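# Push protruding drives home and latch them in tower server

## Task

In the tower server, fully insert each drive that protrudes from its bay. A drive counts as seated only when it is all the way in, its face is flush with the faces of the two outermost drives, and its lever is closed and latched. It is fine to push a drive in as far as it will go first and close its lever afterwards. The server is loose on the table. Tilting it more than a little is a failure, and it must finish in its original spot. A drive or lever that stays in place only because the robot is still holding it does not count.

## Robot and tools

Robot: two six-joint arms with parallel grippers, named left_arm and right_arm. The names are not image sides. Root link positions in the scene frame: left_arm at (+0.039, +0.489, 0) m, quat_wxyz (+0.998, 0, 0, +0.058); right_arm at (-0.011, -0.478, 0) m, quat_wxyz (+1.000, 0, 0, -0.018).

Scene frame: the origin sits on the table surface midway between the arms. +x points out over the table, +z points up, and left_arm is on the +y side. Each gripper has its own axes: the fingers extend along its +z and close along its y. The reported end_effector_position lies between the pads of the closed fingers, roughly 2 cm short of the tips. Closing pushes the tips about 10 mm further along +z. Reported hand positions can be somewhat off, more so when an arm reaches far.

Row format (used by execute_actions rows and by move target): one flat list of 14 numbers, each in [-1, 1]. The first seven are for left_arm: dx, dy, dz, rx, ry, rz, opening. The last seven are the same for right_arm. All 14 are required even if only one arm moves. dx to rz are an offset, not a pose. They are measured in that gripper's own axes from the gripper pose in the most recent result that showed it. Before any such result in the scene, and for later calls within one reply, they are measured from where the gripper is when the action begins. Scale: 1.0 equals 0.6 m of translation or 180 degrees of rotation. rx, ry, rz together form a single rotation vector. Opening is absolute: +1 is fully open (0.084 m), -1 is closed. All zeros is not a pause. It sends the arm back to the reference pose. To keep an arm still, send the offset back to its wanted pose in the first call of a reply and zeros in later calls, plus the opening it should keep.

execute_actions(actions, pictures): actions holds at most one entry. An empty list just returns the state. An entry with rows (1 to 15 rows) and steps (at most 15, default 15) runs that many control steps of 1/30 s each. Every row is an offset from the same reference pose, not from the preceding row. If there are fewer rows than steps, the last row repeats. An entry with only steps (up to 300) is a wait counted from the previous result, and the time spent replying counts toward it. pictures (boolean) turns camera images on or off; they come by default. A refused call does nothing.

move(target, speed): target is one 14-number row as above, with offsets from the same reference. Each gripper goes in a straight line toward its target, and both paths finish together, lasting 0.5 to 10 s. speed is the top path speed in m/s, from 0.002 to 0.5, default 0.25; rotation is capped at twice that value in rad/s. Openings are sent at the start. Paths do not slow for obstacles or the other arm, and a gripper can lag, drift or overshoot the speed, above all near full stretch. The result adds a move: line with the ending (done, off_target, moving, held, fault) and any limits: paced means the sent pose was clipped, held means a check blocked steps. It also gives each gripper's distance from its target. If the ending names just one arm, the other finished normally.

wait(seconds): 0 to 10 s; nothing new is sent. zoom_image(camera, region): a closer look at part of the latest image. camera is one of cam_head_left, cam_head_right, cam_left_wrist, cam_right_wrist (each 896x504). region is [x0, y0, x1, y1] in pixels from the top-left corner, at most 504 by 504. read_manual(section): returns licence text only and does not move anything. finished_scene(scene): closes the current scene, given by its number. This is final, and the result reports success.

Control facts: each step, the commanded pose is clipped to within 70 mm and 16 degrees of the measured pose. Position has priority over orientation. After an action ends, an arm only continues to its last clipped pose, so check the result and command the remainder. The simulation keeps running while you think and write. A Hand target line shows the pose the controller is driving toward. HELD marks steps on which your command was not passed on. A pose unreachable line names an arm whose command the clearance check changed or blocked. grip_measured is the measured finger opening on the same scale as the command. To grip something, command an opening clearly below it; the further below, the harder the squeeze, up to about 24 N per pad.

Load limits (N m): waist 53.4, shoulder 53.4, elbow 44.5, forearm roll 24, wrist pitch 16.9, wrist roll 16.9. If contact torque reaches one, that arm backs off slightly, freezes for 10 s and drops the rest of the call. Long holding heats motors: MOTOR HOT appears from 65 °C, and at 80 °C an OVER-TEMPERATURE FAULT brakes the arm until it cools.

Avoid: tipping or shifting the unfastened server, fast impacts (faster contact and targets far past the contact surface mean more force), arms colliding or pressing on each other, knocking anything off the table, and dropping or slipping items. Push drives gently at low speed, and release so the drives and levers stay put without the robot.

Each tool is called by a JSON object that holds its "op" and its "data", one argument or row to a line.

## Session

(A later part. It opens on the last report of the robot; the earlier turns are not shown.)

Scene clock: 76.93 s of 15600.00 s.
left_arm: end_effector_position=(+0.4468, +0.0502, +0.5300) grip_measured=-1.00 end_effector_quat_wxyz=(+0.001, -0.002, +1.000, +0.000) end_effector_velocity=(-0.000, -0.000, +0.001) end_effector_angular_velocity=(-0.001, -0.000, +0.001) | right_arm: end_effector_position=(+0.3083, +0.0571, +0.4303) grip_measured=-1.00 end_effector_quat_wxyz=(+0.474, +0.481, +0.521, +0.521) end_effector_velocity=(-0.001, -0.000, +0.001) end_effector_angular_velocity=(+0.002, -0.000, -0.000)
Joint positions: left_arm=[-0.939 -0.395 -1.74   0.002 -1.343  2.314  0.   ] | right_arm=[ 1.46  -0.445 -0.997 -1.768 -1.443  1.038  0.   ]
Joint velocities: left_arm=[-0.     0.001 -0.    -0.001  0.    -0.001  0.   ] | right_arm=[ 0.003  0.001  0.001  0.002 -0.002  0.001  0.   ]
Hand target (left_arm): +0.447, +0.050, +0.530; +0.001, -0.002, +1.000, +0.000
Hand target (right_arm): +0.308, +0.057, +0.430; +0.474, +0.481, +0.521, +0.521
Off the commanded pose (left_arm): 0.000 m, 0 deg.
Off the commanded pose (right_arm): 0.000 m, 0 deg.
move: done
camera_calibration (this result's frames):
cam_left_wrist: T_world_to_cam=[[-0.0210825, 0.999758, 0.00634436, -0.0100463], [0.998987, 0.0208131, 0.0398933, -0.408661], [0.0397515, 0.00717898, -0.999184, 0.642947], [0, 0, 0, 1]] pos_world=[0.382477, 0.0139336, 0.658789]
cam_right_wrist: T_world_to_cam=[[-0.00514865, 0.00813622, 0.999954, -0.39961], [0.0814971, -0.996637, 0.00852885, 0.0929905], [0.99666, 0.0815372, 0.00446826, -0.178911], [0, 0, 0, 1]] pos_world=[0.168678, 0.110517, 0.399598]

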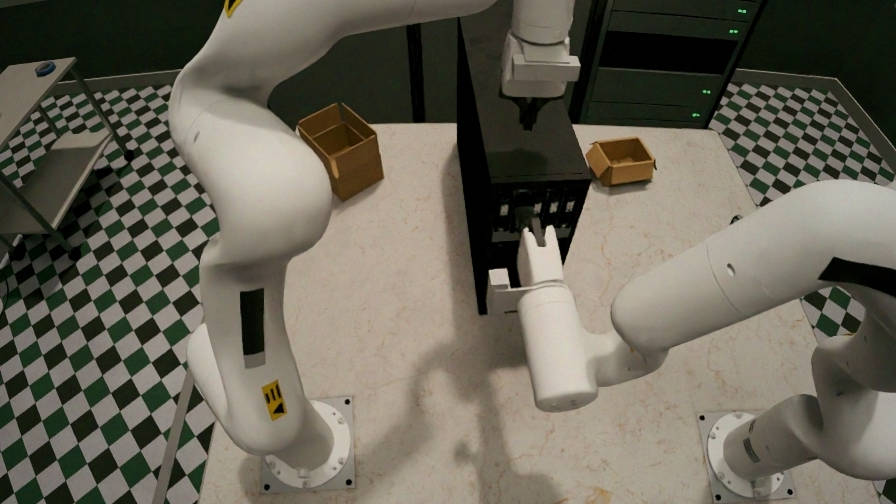

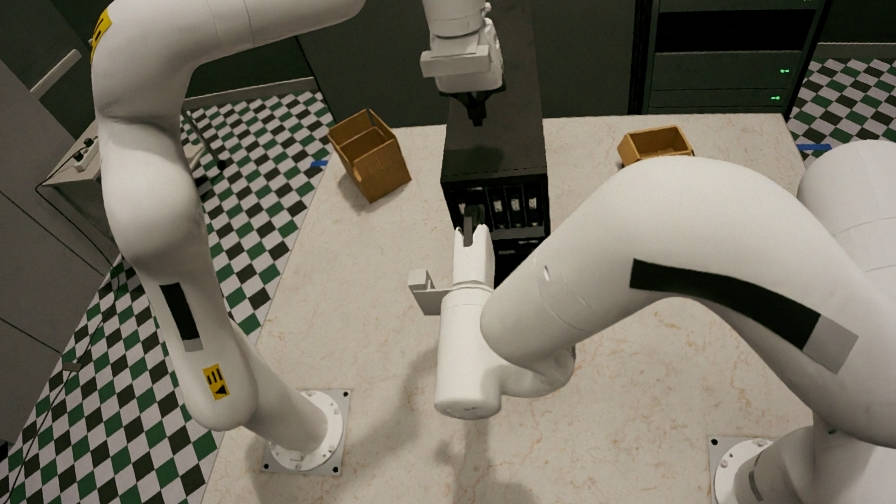

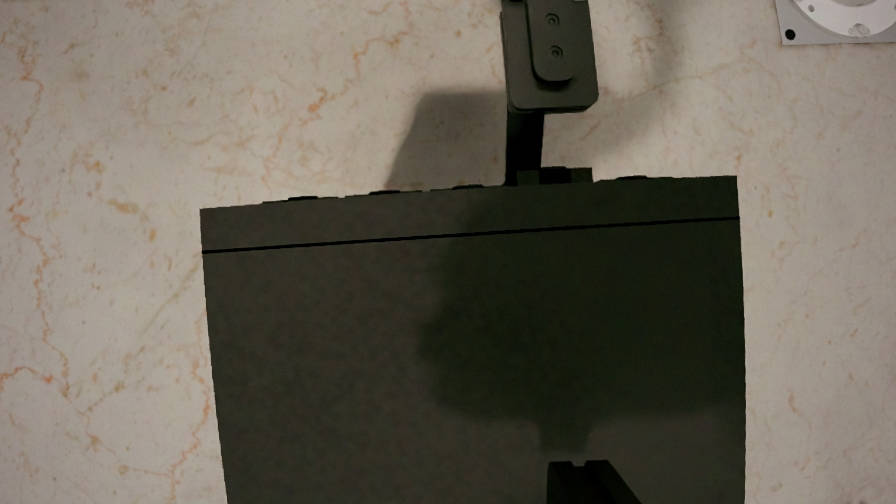

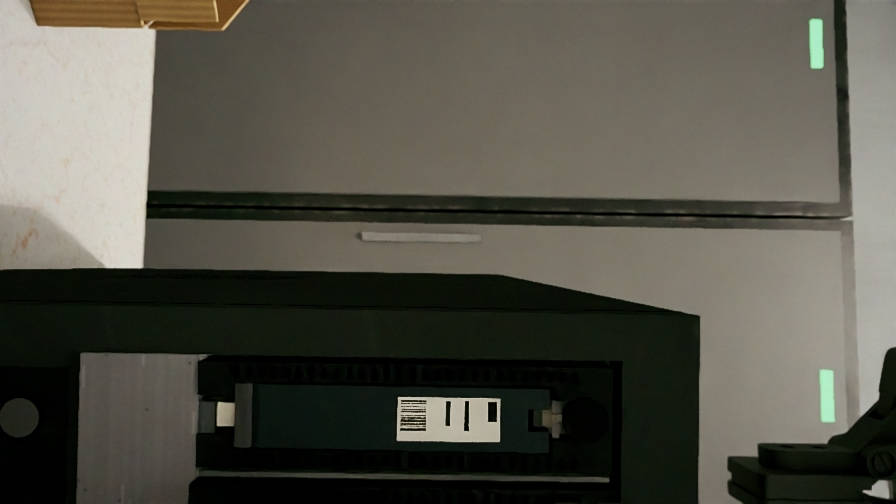

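The front corners moved about 1.4–2 mm in +x and about 1.4 mm in +y. That's small, but it shows this table gives much less grip than scene 1's. Before closing the lever, I'll press down lightly on the server's top with the left hand. The extra normal force should keep the lever push from sliding it further.

{"op": "move", "data": {
  "target": [0, 0, 0.08, 0, 0, 0, -1, 0, 0, 0, 0, 0, 0, -1],
  "speed": 0.05
}}

Scene clock: 83.33 s of 15600.00 s.
left_arm: end_effector_position=(+0.4468, +0.0502, +0.4823) grip_measured=-1.00 end_effector_quat_wxyz=(+0.001, -0.002, +1.000, +0.000) end_effector_velocity=(+0.000, +0.000, -0.001) end_effector_angular_velocity=(-0.000, -0.001, -0.001) | right_arm: end_effector_position=(+0.3083, +0.0571, +0.4303) grip_measured=-1.00 end_effector_quat_wxyz=(+0.474, +0.481, +0.521, +0.521) end_effector_velocity=(+0.000, -0.000, +0.000) end_effector_angular_velocity=(+0.001, -0.000, -0.000)
Joint positions: left_arm=[-0.939 -0.387 -1.623  0.003 -1.235  2.314  0.   ] | right_arm=[ 1.46  -0.445 -0.997 -1.768 -1.443  1.038  0.   ]
Joint velocities: left_arm=[-0.     0.001  0.004  0.001  0.004  0.     0.   ] | right_arm=[-0.  0.  0. -0. -0.  0.  0.]
Hand target (left_arm): +0.447, +0.050, +0.482; +0.001, -0.002, +1.000, +0.000
Hand target (right_arm): +0.308, +0.057, +0.430; +0.474, +0.481, +0.521, +0.521
Off the commanded pose (left_arm): 0.000 m, 0 deg.
Off the commanded pose (right_arm): 0.000 m, 0 deg.
After step 90, 2.13 s passed at rest.
move: done
camera_calibration (this result's frames):
cam_left_wrist: T_world_to_cam=[[-0.0209003, 0.999762, 0.00619489, -0.00972967], [0.998988, 0.0206365, 0.0399609, -0.406832], [0.0398236, 0.00702381, -0.999182, 0.595204], [0, 0, 0, 1]] pos_world=[0.382514, 0.0139423, 0.611035]
cam_right_wrist: T_world_to_cam=[[-0.00514882, 0.00813624, 0.999954, -0.39961], [0.0814973, -0.996637, 0.00852889, 0.0929905], [0.99666, 0.0815374, 0.00446843, -0.178911], [0, 0, 0, 1]] pos_world=[0.168677, 0.110517, 0.399598]

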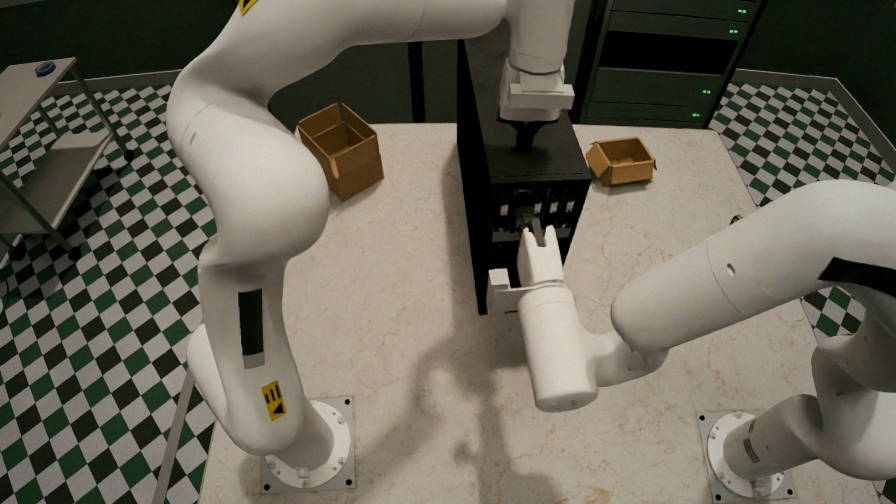

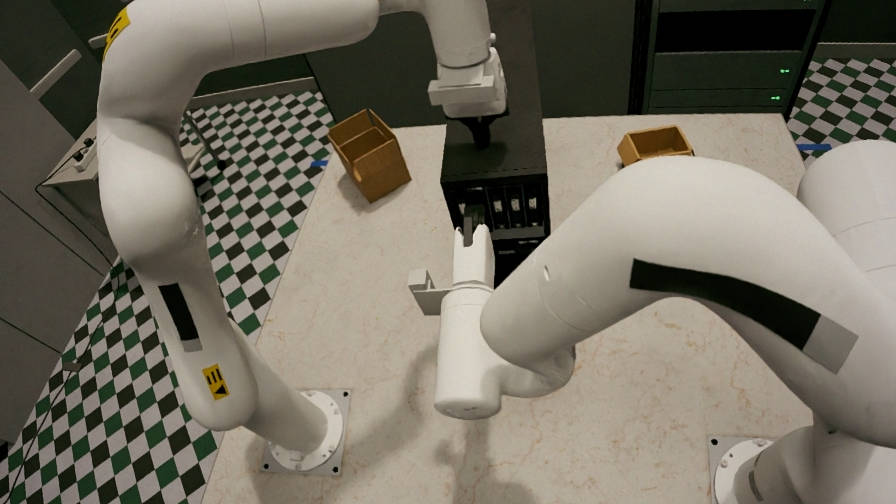

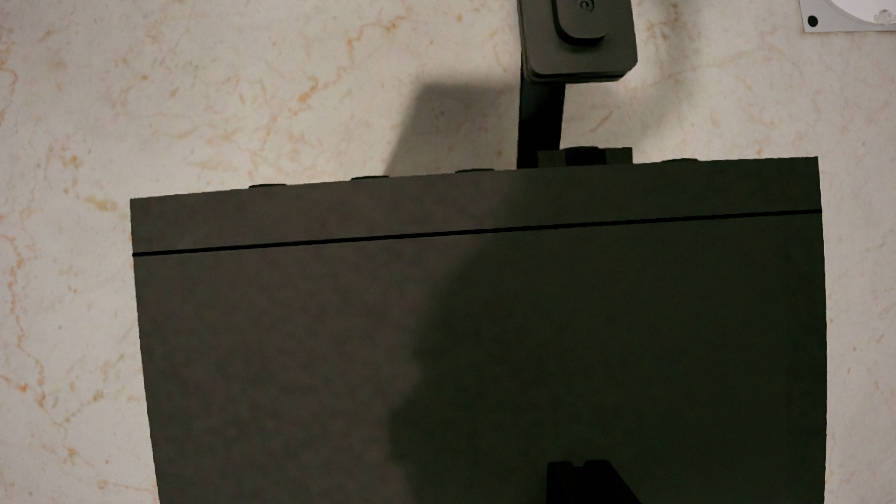

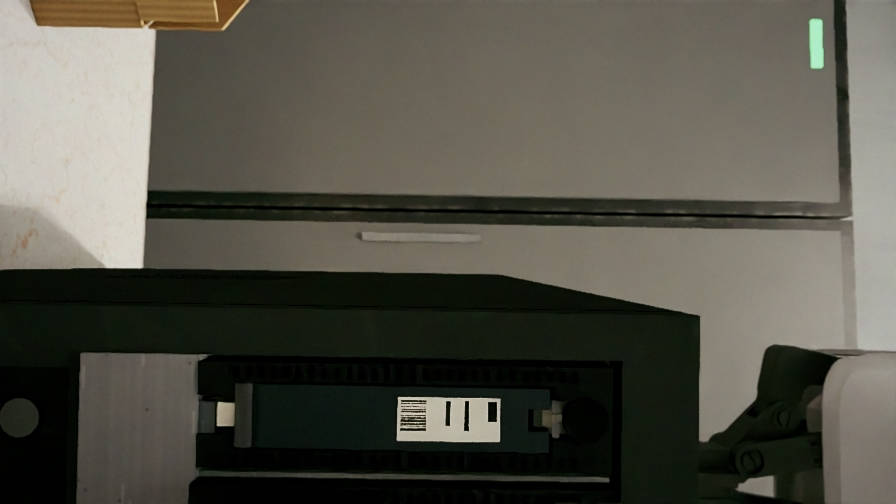

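{"op": "move", "data": {
  "target": [0, 0, 0.03, 0, 0, 0, -1, 0, 0, 0, 0, 0, 0, -1],
  "speed": 0.01
}}

Scene clock: 95.40 s of 15600.00 s.
left_arm: end_effector_position=(+0.4421, +0.0553, +0.5113) grip_measured=-1.00 end_effector_quat_wxyz=(+0.024, -0.002, +0.999, -0.024) end_effector_velocity=(+0.000, -0.000, -0.000) end_effector_angular_velocity=(-0.001, +0.000, +0.001) | right_arm: end_effector_position=(+0.3083, +0.0571, +0.4303) grip_measured=-1.00 end_effector_quat_wxyz=(+0.474, +0.481, +0.521, +0.521) end_effector_velocity=(+0.000, -0.000, +0.000) end_effector_angular_velocity=(+0.001, -0.000, -0.000)
Joint positions: left_arm=[-0.938 -0.325 -1.605  0.003 -1.212  2.314  0.   ] | right_arm=[ 1.46  -0.445 -0.997 -1.768 -1.443  1.038  0.   ]
Joint velocities: left_arm=[-0.    -0.001 -0.001 -0.001  0.    -0.001  0.   ] | right_arm=[-0.     0.001  0.    -0.     0.     0.     0.   ]
Hand target (left_arm): +0.442, +0.055, +0.511; +0.024, -0.002, +0.999, -0.024
Hand target (right_arm): +0.308, +0.057, +0.430; +0.474, +0.481, +0.521, +0.521
Off the commanded pose (left_arm): 0.048 m, 4 deg.
Off the commanded pose (right_arm): 0.000 m, 0 deg.
TORQUE FAULT: the external load on joint 2 (shoulder) of the left arm reached its load limit, and that arm stopped for 10 seconds. A torque fault stops only its own arm. That arm's remaining commands of this call were not run. Joint 2 (shoulder) of that arm moved back by up to 3 degrees. That arm holds there, with its grip as last carried out, and accepts commands again: back off and push less far. That arm stops again, at the same cost, whenever a joint's load reaches its limit.
move: fault (left_arm)
camera_calibration (this result's frames):
cam_left_wrist: T_world_to_cam=[[-0.0200113, 0.998837, -0.043864, 0.0101335], [0.996154, 0.0236623, 0.0843599, -0.424978], [0.0852997, -0.0420072, -0.995469, 0.605052], [0, 0, 0, 1]] pos_world=[0.371936, 0.0253508, 0.638607]
cam_right_wrist: T_world_to_cam=[[-0.00514889, 0.00813612, 0.999954, -0.39961], [0.0814974, -0.996637, 0.00852878, 0.0929906], [0.99666, 0.0815375, 0.0044685, -0.178911], [0, 0, 0, 1]] pos_world=[0.168677, 0.110517, 0.399598]

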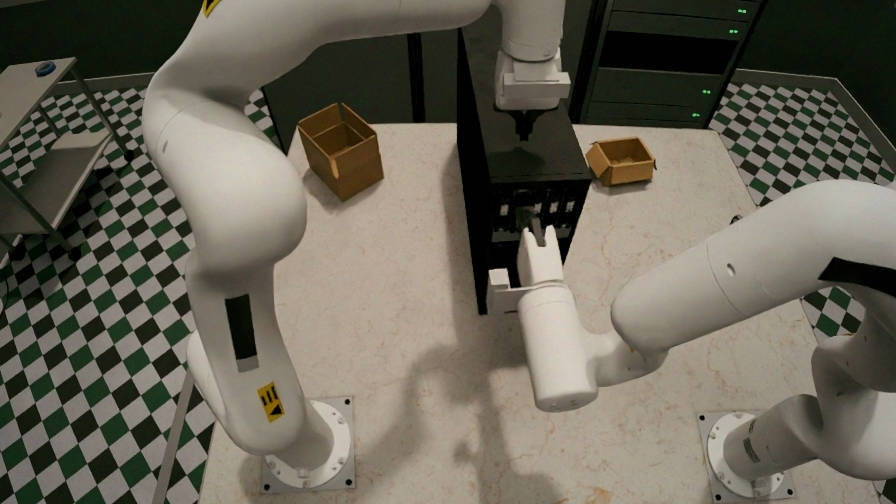

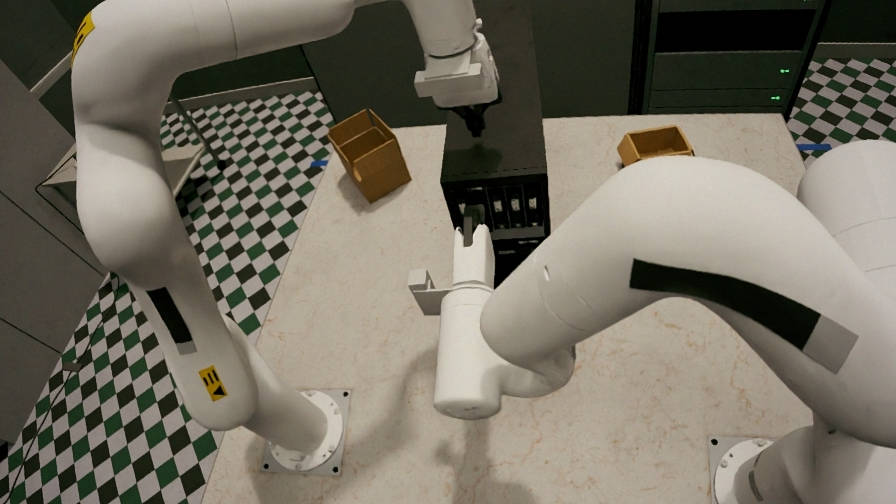

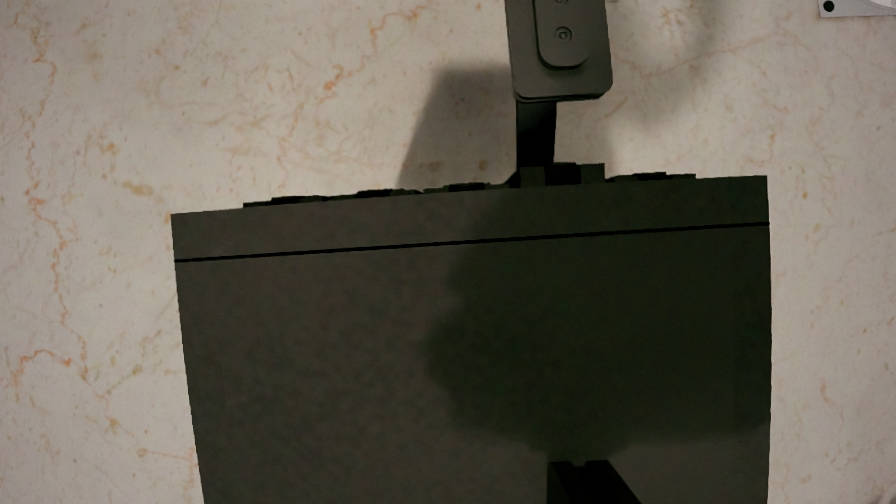

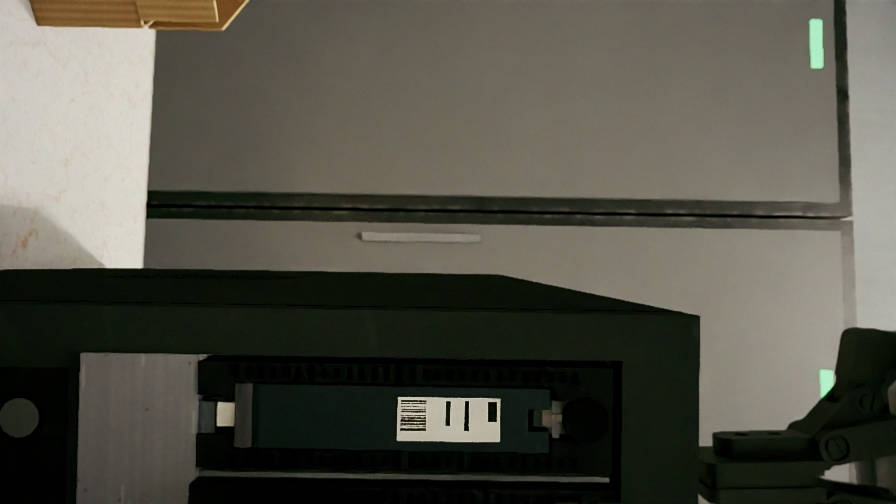

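{"op": "zoom_image", "data": {
  "camera": "cam_head_left",
  "region": [465, 295, 565, 320]
}}

{"op": "zoom_image", "data": {
  "camera": "cam_head_left",
  "region": [445, 115, 485, 155]
}}

Region (465, 295, 565, 320) of cam_head_left's 896x504 image, scaled by 5.040, with more detail than that image has; it fills the top 126 rows of this view, and the rest is white.

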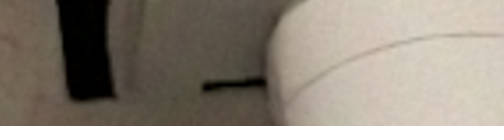

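Region (445, 115, 485, 155) of cam_head_left's 896x504 image, scaled by 12.600, with more detail than that image has.

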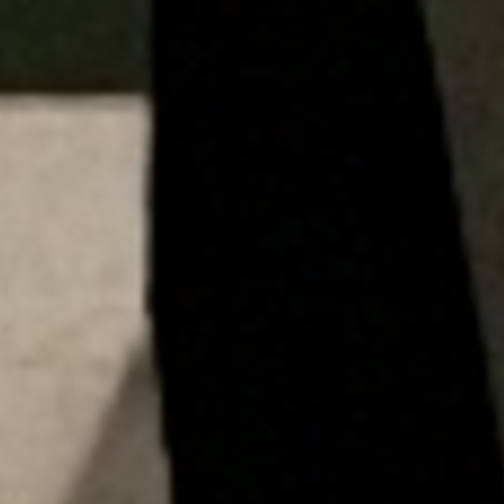

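From the head-left camera, the press didn't move the server any further than the ~1.5–2 mm the carrier push already had. I'll put the left arm back in its monitoring pose.

{"op": "move", "data": {
  "target": [-0.0093, -0.01, -0.0303, -0.0145, -0.0153, -0.0008, -1, 0, 0, 0, 0, 0, 0, -1],
  "speed": 0.05
}}

Scene clock: 99.90 s of 15600.00 s.
left_arm: end_effector_position=(+0.4468, +0.0503, +0.5299) grip_measured=-1.00 end_effector_quat_wxyz=(+0.048, -0.005, +0.999, -0.002) end_effector_velocity=(+0.000, -0.000, +0.002) end_effector_angular_velocity=(+0.001, -0.003, +0.002) | right_arm: end_effector_position=(+0.3083, +0.0571, +0.4303) grip_measured=-1.00 end_effector_quat_wxyz=(+0.474, +0.481, +0.521, +0.521) end_effector_velocity=(-0.000, +0.000, +0.000) end_effector_angular_velocity=(+0.001, +0.000, +0.000)
Joint positions: left_arm=[-0.966 -0.349 -1.676  0.074 -1.263  2.262  0.   ] | right_arm=[ 1.46  -0.445 -0.997 -1.768 -1.443  1.038  0.   ]
Joint velocities: left_arm=[-0.001 -0.001 -0.005  0.004 -0.003 -0.004  0.   ] | right_arm=[ 0.     0.    -0.     0.     0.     0.001  0.   ]
Hand target (left_arm): +0.447, +0.050, +0.530; +0.048, -0.005, +0.999, -0.001
Hand target (right_arm): +0.308, +0.057, +0.430; +0.474, +0.481, +0.521, +0.521
Off the commanded pose (left_arm): 0.000 m, 0 deg.
Off the commanded pose (right_arm): 0.000 m, 0 deg.
After step 90, 0.53 s passed at rest.
move: done
camera_calibration (this result's frames):
cam_left_wrist: T_world_to_cam=[[-0.026054, 0.99966, 0.000386802, -0.0047073], [0.990835, 0.0257727, 0.1326, -0.454422], [0.132545, 0.00383802, -0.99117, 0.597255], [0, 0, 0, 1]] pos_world=[0.370972, 0.0141251, 0.652239]
cam_right_wrist: T_world_to_cam=[[-0.00514898, 0.00813621, 0.999954, -0.39961], [0.0814973, -0.996637, 0.00852887, 0.0929906], [0.99666, 0.0815374, 0.00446858, -0.178911], [0, 0, 0, 1]] pos_world=[0.168677, 0.110517, 0.399598]

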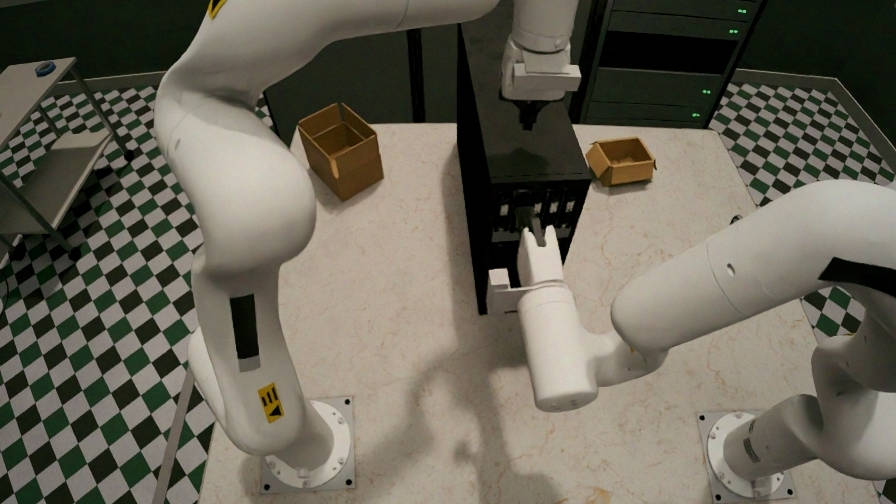

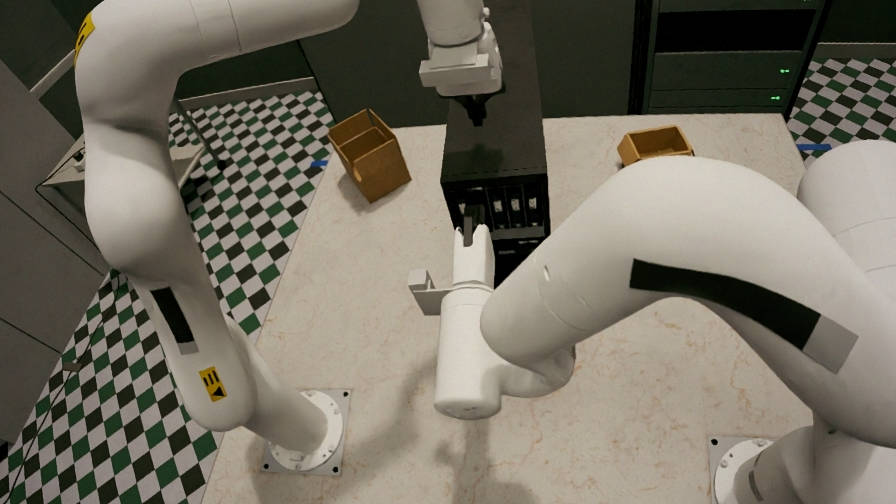

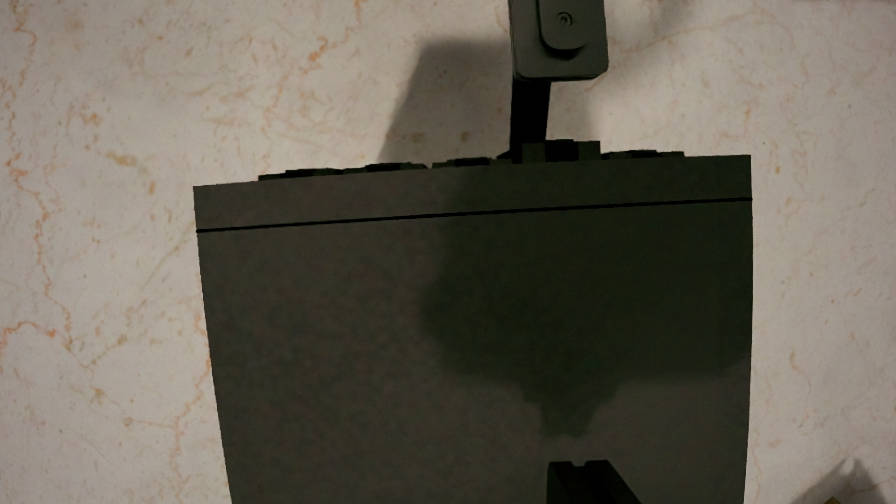

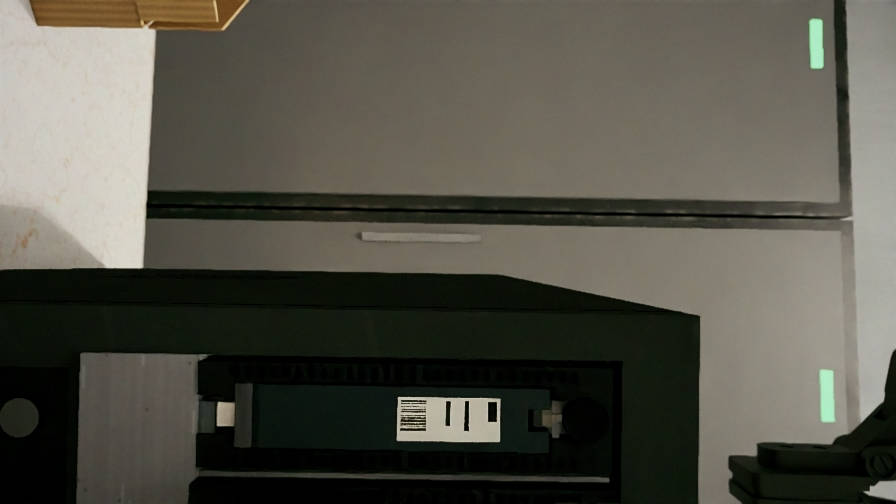

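I got the sign wrong on one axis of that correction, so the camera is now tilted about 5.5° in pitch. I'll fix it.

{"op": "move", "data": {
  "target": [0, 0, 0, 0, 0.0306, 0, -1, 0, 0, 0, 0, 0, 0, -1],
  "speed": 0.05
}}

Scene clock: 102.33 s of 15600.00 s.
left_arm: end_effector_position=(+0.4468, +0.0503, +0.5298) grip_measured=-1.00 end_effector_quat_wxyz=(+0.000, -0.005, +1.000, -0.002) end_effector_velocity=(-0.000, +0.000, -0.000) end_effector_angular_velocity=(+0.001, +0.009, -0.000) | right_arm: end_effector_position=(+0.3083, +0.0571, +0.4303) grip_measured=-1.00 end_effector_quat_wxyz=(+0.474, +0.481, +0.521, +0.521) end_effector_velocity=(+0.000, -0.000, +0.000) end_effector_angular_velocity=(+0.001, -0.001, -0.001)
Joint positions: left_arm=[-0.936 -0.394 -1.737 -0.002 -1.341  2.312  0.   ] | right_arm=[ 1.46  -0.445 -0.997 -1.768 -1.443  1.038  0.   ]
Joint velocities: left_arm=[ 0.002 -0.004 -0.005 -0.006 -0.008  0.004  0.   ] | right_arm=[-0.001 -0.     0.     0.    -0.001  0.001  0.   ]
Hand target (left_arm): +0.447, +0.050, +0.530; -0.000, -0.005, +1.000, -0.002
Hand target (right_arm): +0.308, +0.057, +0.430; +0.474, +0.481, +0.521, +0.521
Off the commanded pose (left_arm): 0.000 m, 0 deg.
Off the commanded pose (right_arm): 0.000 m, 0 deg.
move: done
camera_calibration (this result's frames):
cam_left_wrist: T_world_to_cam=[[-0.0256603, 0.999669, 0.00194859, -0.00575242], [0.998969, 0.0255693, 0.0375077, -0.407665], [0.0374454, 0.00290904, -0.999294, 0.644049], [0, 0, 0, 1]] pos_world=[0.38298, 0.0143006, 0.658896]
cam_right_wrist: T_world_to_cam=[[-0.00514887, 0.0081363, 0.999954, -0.39961], [0.0814974, -0.996637, 0.00852896, 0.0929905], [0.99666, 0.0815375, 0.00446847, -0.178911], [0, 0, 0, 1]] pos_world=[0.168677, 0.110517, 0.399598]

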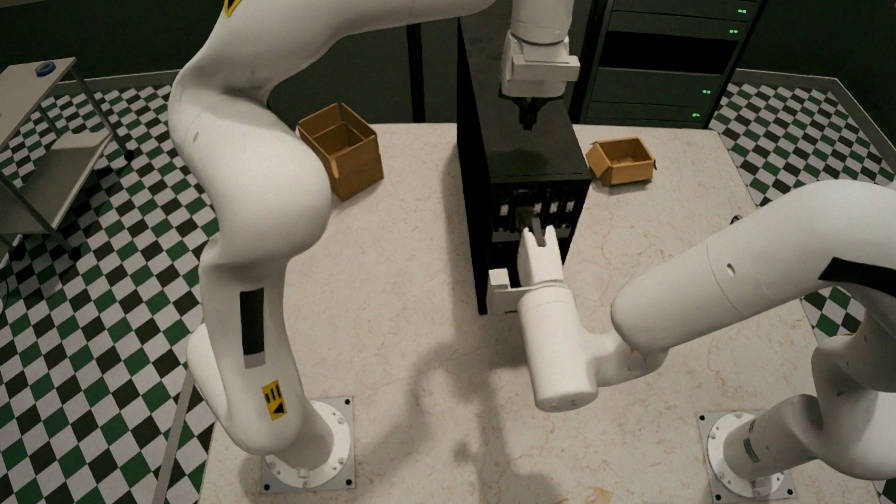

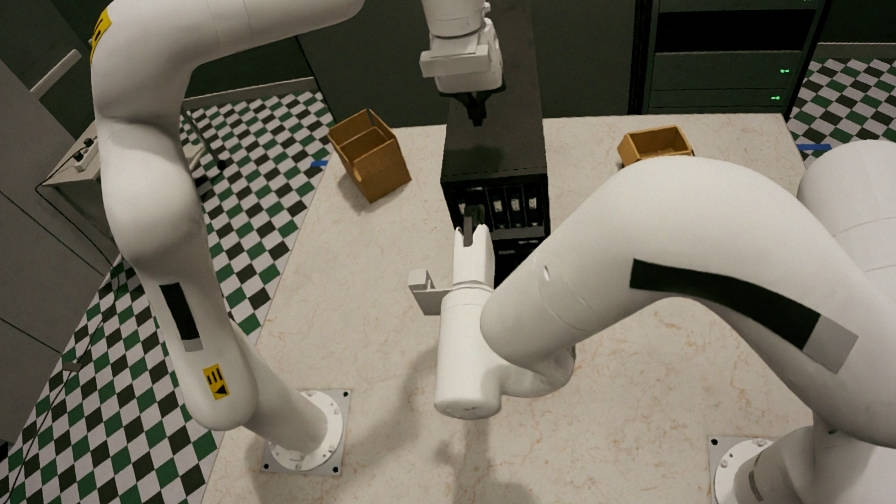

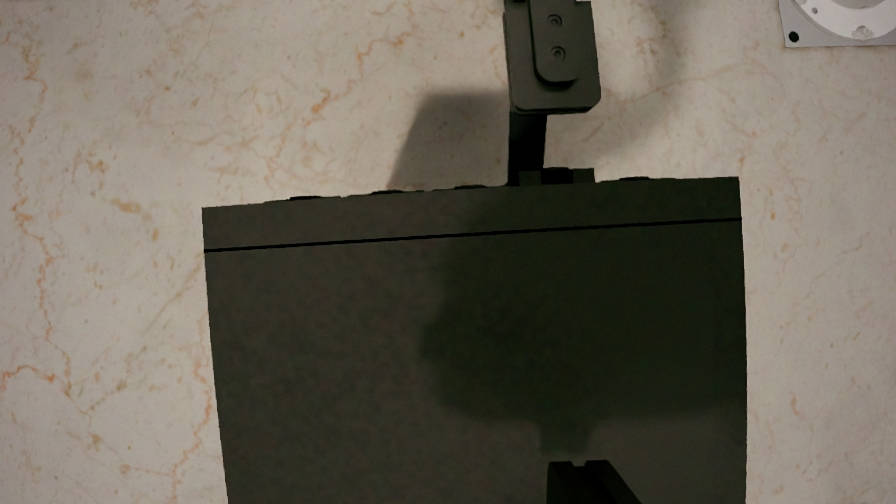

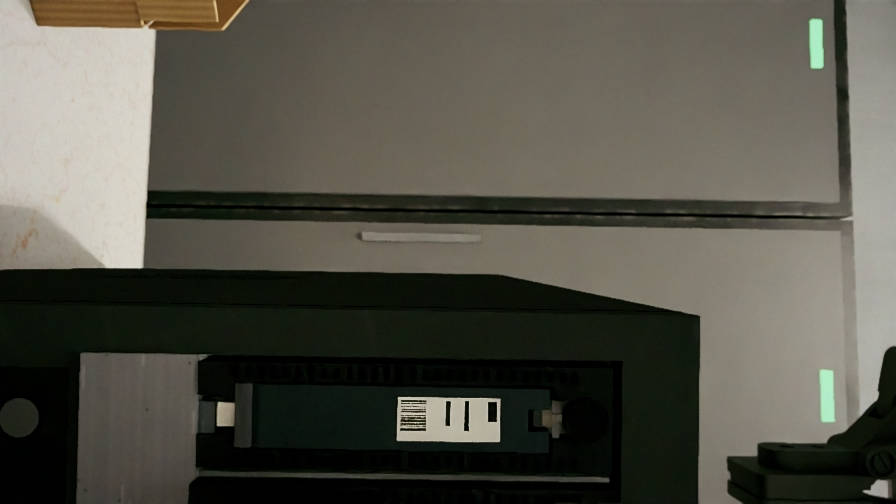

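Now the lever. The open lever's tip sits right under the finger, so I'll retreat along the drive axis first and only then drop to lever height.

{"op": "move", "data": {
  "target": [0, 0, 0, 0, 0, 0, -1, 0, 0, -0.07, 0, 0, 0, -1],
  "speed": 0.08
}}

{"op": "move", "data": {
  "target": [0, 0, 0, 0, 0, 0, -1, 0, -0.075, 0, 0, 0, 0, -1],
  "speed": 0.08
}}

Scene clock: 105.00 s of 15600.00 s.
left_arm: end_effector_position=(+0.4468, +0.0503, +0.5298) grip_measured=-1.00 end_effector_quat_wxyz=(+0.000, -0.005, +1.000, -0.002) end_effector_velocity=(+0.000, -0.000, -0.000) end_effector_angular_velocity=(+0.001, +0.001, +0.000) | right_arm: end_effector_position=(+0.2666, +0.0534, +0.4304) grip_measured=-1.00 end_effector_quat_wxyz=(+0.474, +0.481, +0.522, +0.521) end_effector_velocity=(-0.001, -0.000, +0.000) end_effector_angular_velocity=(+0.002, -0.000, -0.001)
Joint positions: left_arm=[-0.936 -0.394 -1.737 -0.002 -1.341  2.312  0.   ] | right_arm=[ 1.539 -0.428 -0.973 -1.699 -1.485  1.038  0.   ]
Joint velocities: left_arm=[ 0.    -0.001  0.    -0.    -0.    -0.     0.   ] | right_arm=[ 0.003  0.001  0.001  0.003 -0.002  0.001  0.   ]
Hand target (left_arm): +0.447, +0.050, +0.530; +0.000, -0.005, +1.000, -0.002
Hand target (right_arm): +0.266, +0.053, +0.430; +0.474, +0.481, +0.522, +0.521
Off the commanded pose (left_arm): 0.000 m, 0 deg.
Off the commanded pose (right_arm): 0.000 m, 0 deg.
move: done
camera_calibration (this result's frames):
cam_left_wrist: T_world_to_cam=[[-0.0256606, 0.999669, 0.00194891, -0.00575242], [0.998969, 0.0255696, 0.0375043, -0.407663], [0.0374421, 0.00290928, -0.999295, 0.64405], [0, 0, 0, 1]] pos_world=[0.382981, 0.0143006, 0.658896]
cam_right_wrist: T_world_to_cam=[[-0.00473766, 0.00817966, 0.999955, -0.400018], [0.081402, -0.996645, 0.00853826, 0.0927178], [0.99667, 0.0814388, 0.00405592, -0.136915], [0, 0, 0, 1]] pos_world=[0.127016, 0.106829, 0.399764]

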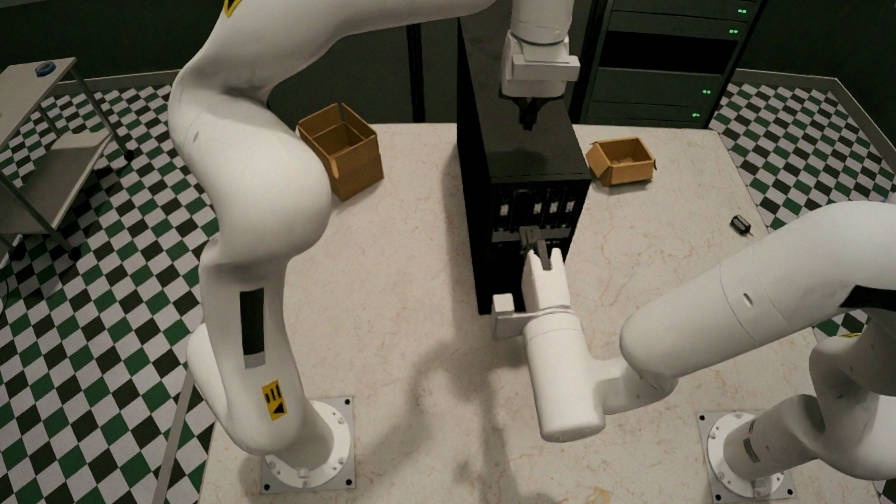

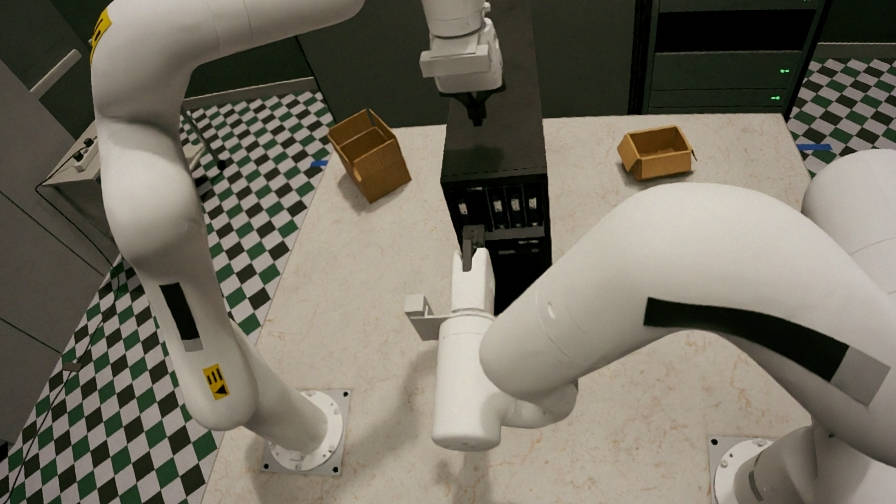

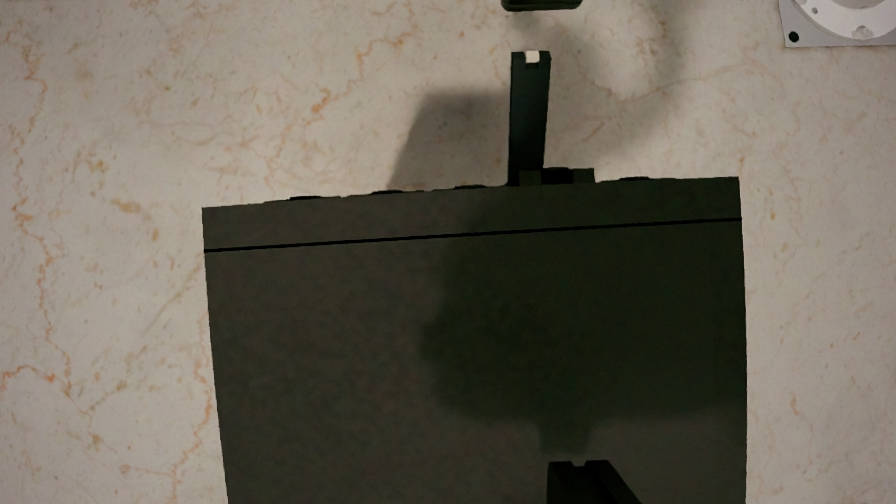

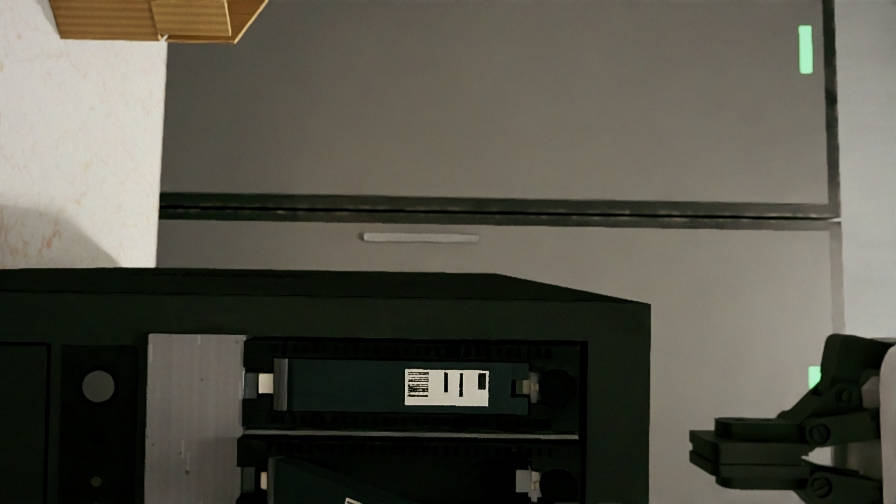

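Scene clock: 105.90 s of 15600.00 s.
left_arm: end_effector_position=(+0.4468, +0.0503, +0.5298) grip_measured=-1.00 end_effector_quat_wxyz=(+0.000, -0.005, +1.000, -0.002) end_effector_velocity=(-0.000, -0.000, -0.000) end_effector_angular_velocity=(+0.000, +0.000, +0.002) | right_arm: end_effector_position=(+0.2664, +0.0536, +0.3857) grip_measured=-1.00 end_effector_quat_wxyz=(+0.474, +0.481, +0.521, +0.521) end_effector_velocity=(+0.000, -0.000, -0.002) end_effector_angular_velocity=(-0.001, -0.000, -0.001)
Joint positions: left_arm=[-0.936 -0.394 -1.737 -0.002 -1.341  2.312  0.   ] | right_arm=[ 1.54  -0.508 -0.961 -1.706 -1.497  1.13   0.   ]
Joint velocities: left_arm=[-0.     0.     0.     0.     0.    -0.002  0.   ] | right_arm=[-0.001 -0.004  0.    -0.    -0.001  0.003  0.   ]
Hand target (left_arm): +0.447, +0.050, +0.530; +0.000, -0.005, +1.000, -0.002
Hand target (right_arm): +0.266, +0.054, +0.385; +0.474, +0.481, +0.521, +0.521
Off the commanded pose (left_arm): 0.000 m, 0 deg.
Off the commanded pose (right_arm): 0.000 m, 0 deg.
move: done
camera_calibration (this result's frames):
cam_left_wrist: T_world_to_cam=[[-0.0256604, 0.999669, 0.00194907, -0.00575266], [0.998969, 0.0255693, 0.0375043, -0.407663], [0.037442, 0.00290943, -0.999295, 0.64405], [0, 0, 0, 1]] pos_world=[0.382981, 0.0143006, 0.658896]
cam_right_wrist: T_world_to_cam=[[-0.00487743, 0.00793306, 0.999957, -0.35521], [0.0811669, -0.996666, 0.00830286, 0.093426], [0.996689, 0.0812039, 0.00421727, -0.136561], [0, 0, 0, 1]] pos_world=[0.126793, 0.107022, 0.354995]

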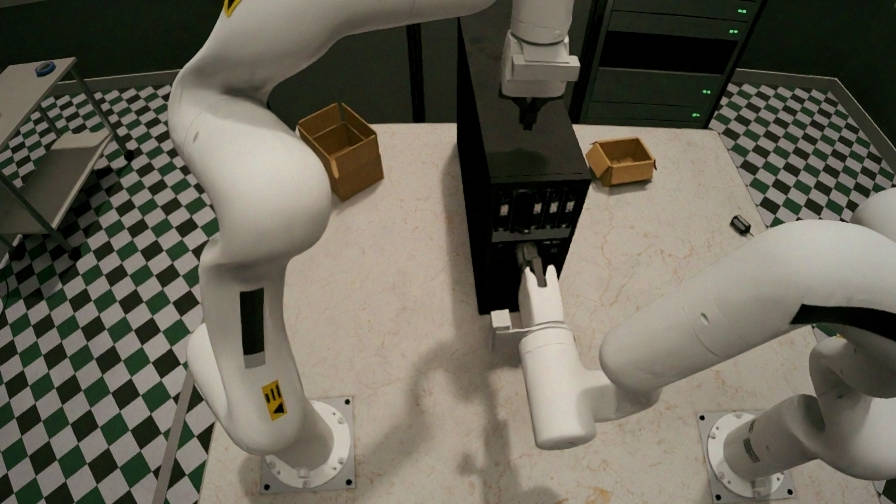

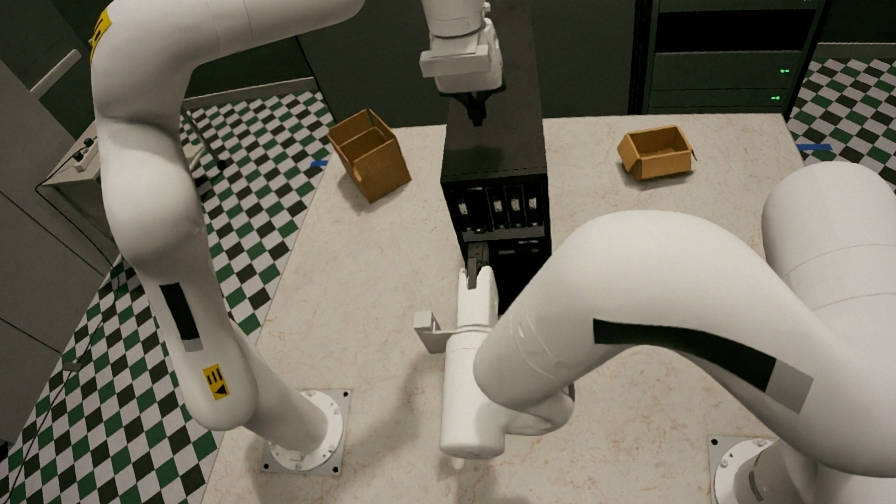

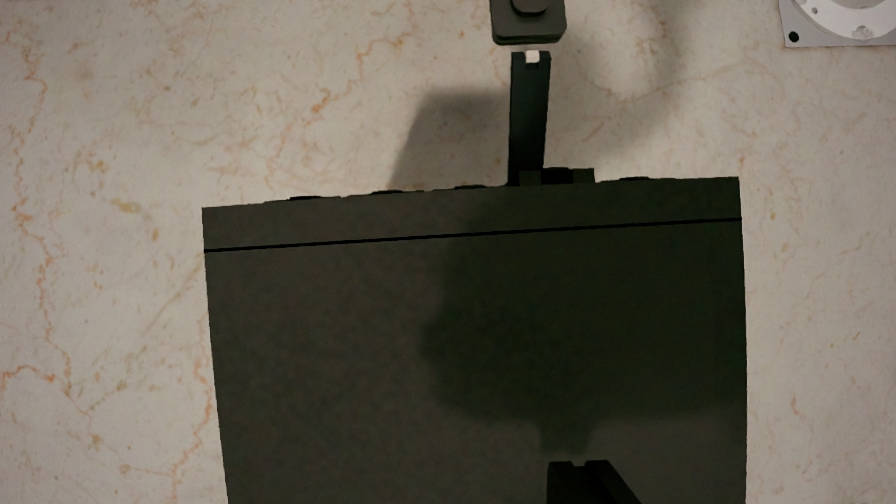

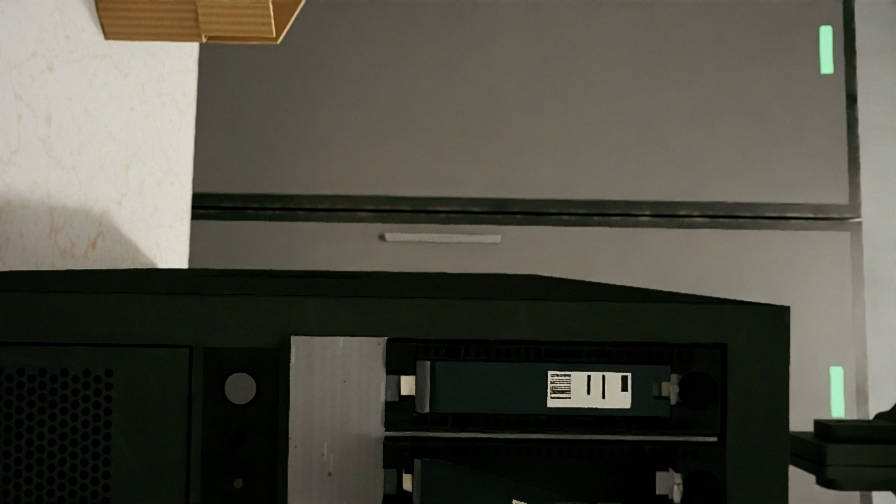

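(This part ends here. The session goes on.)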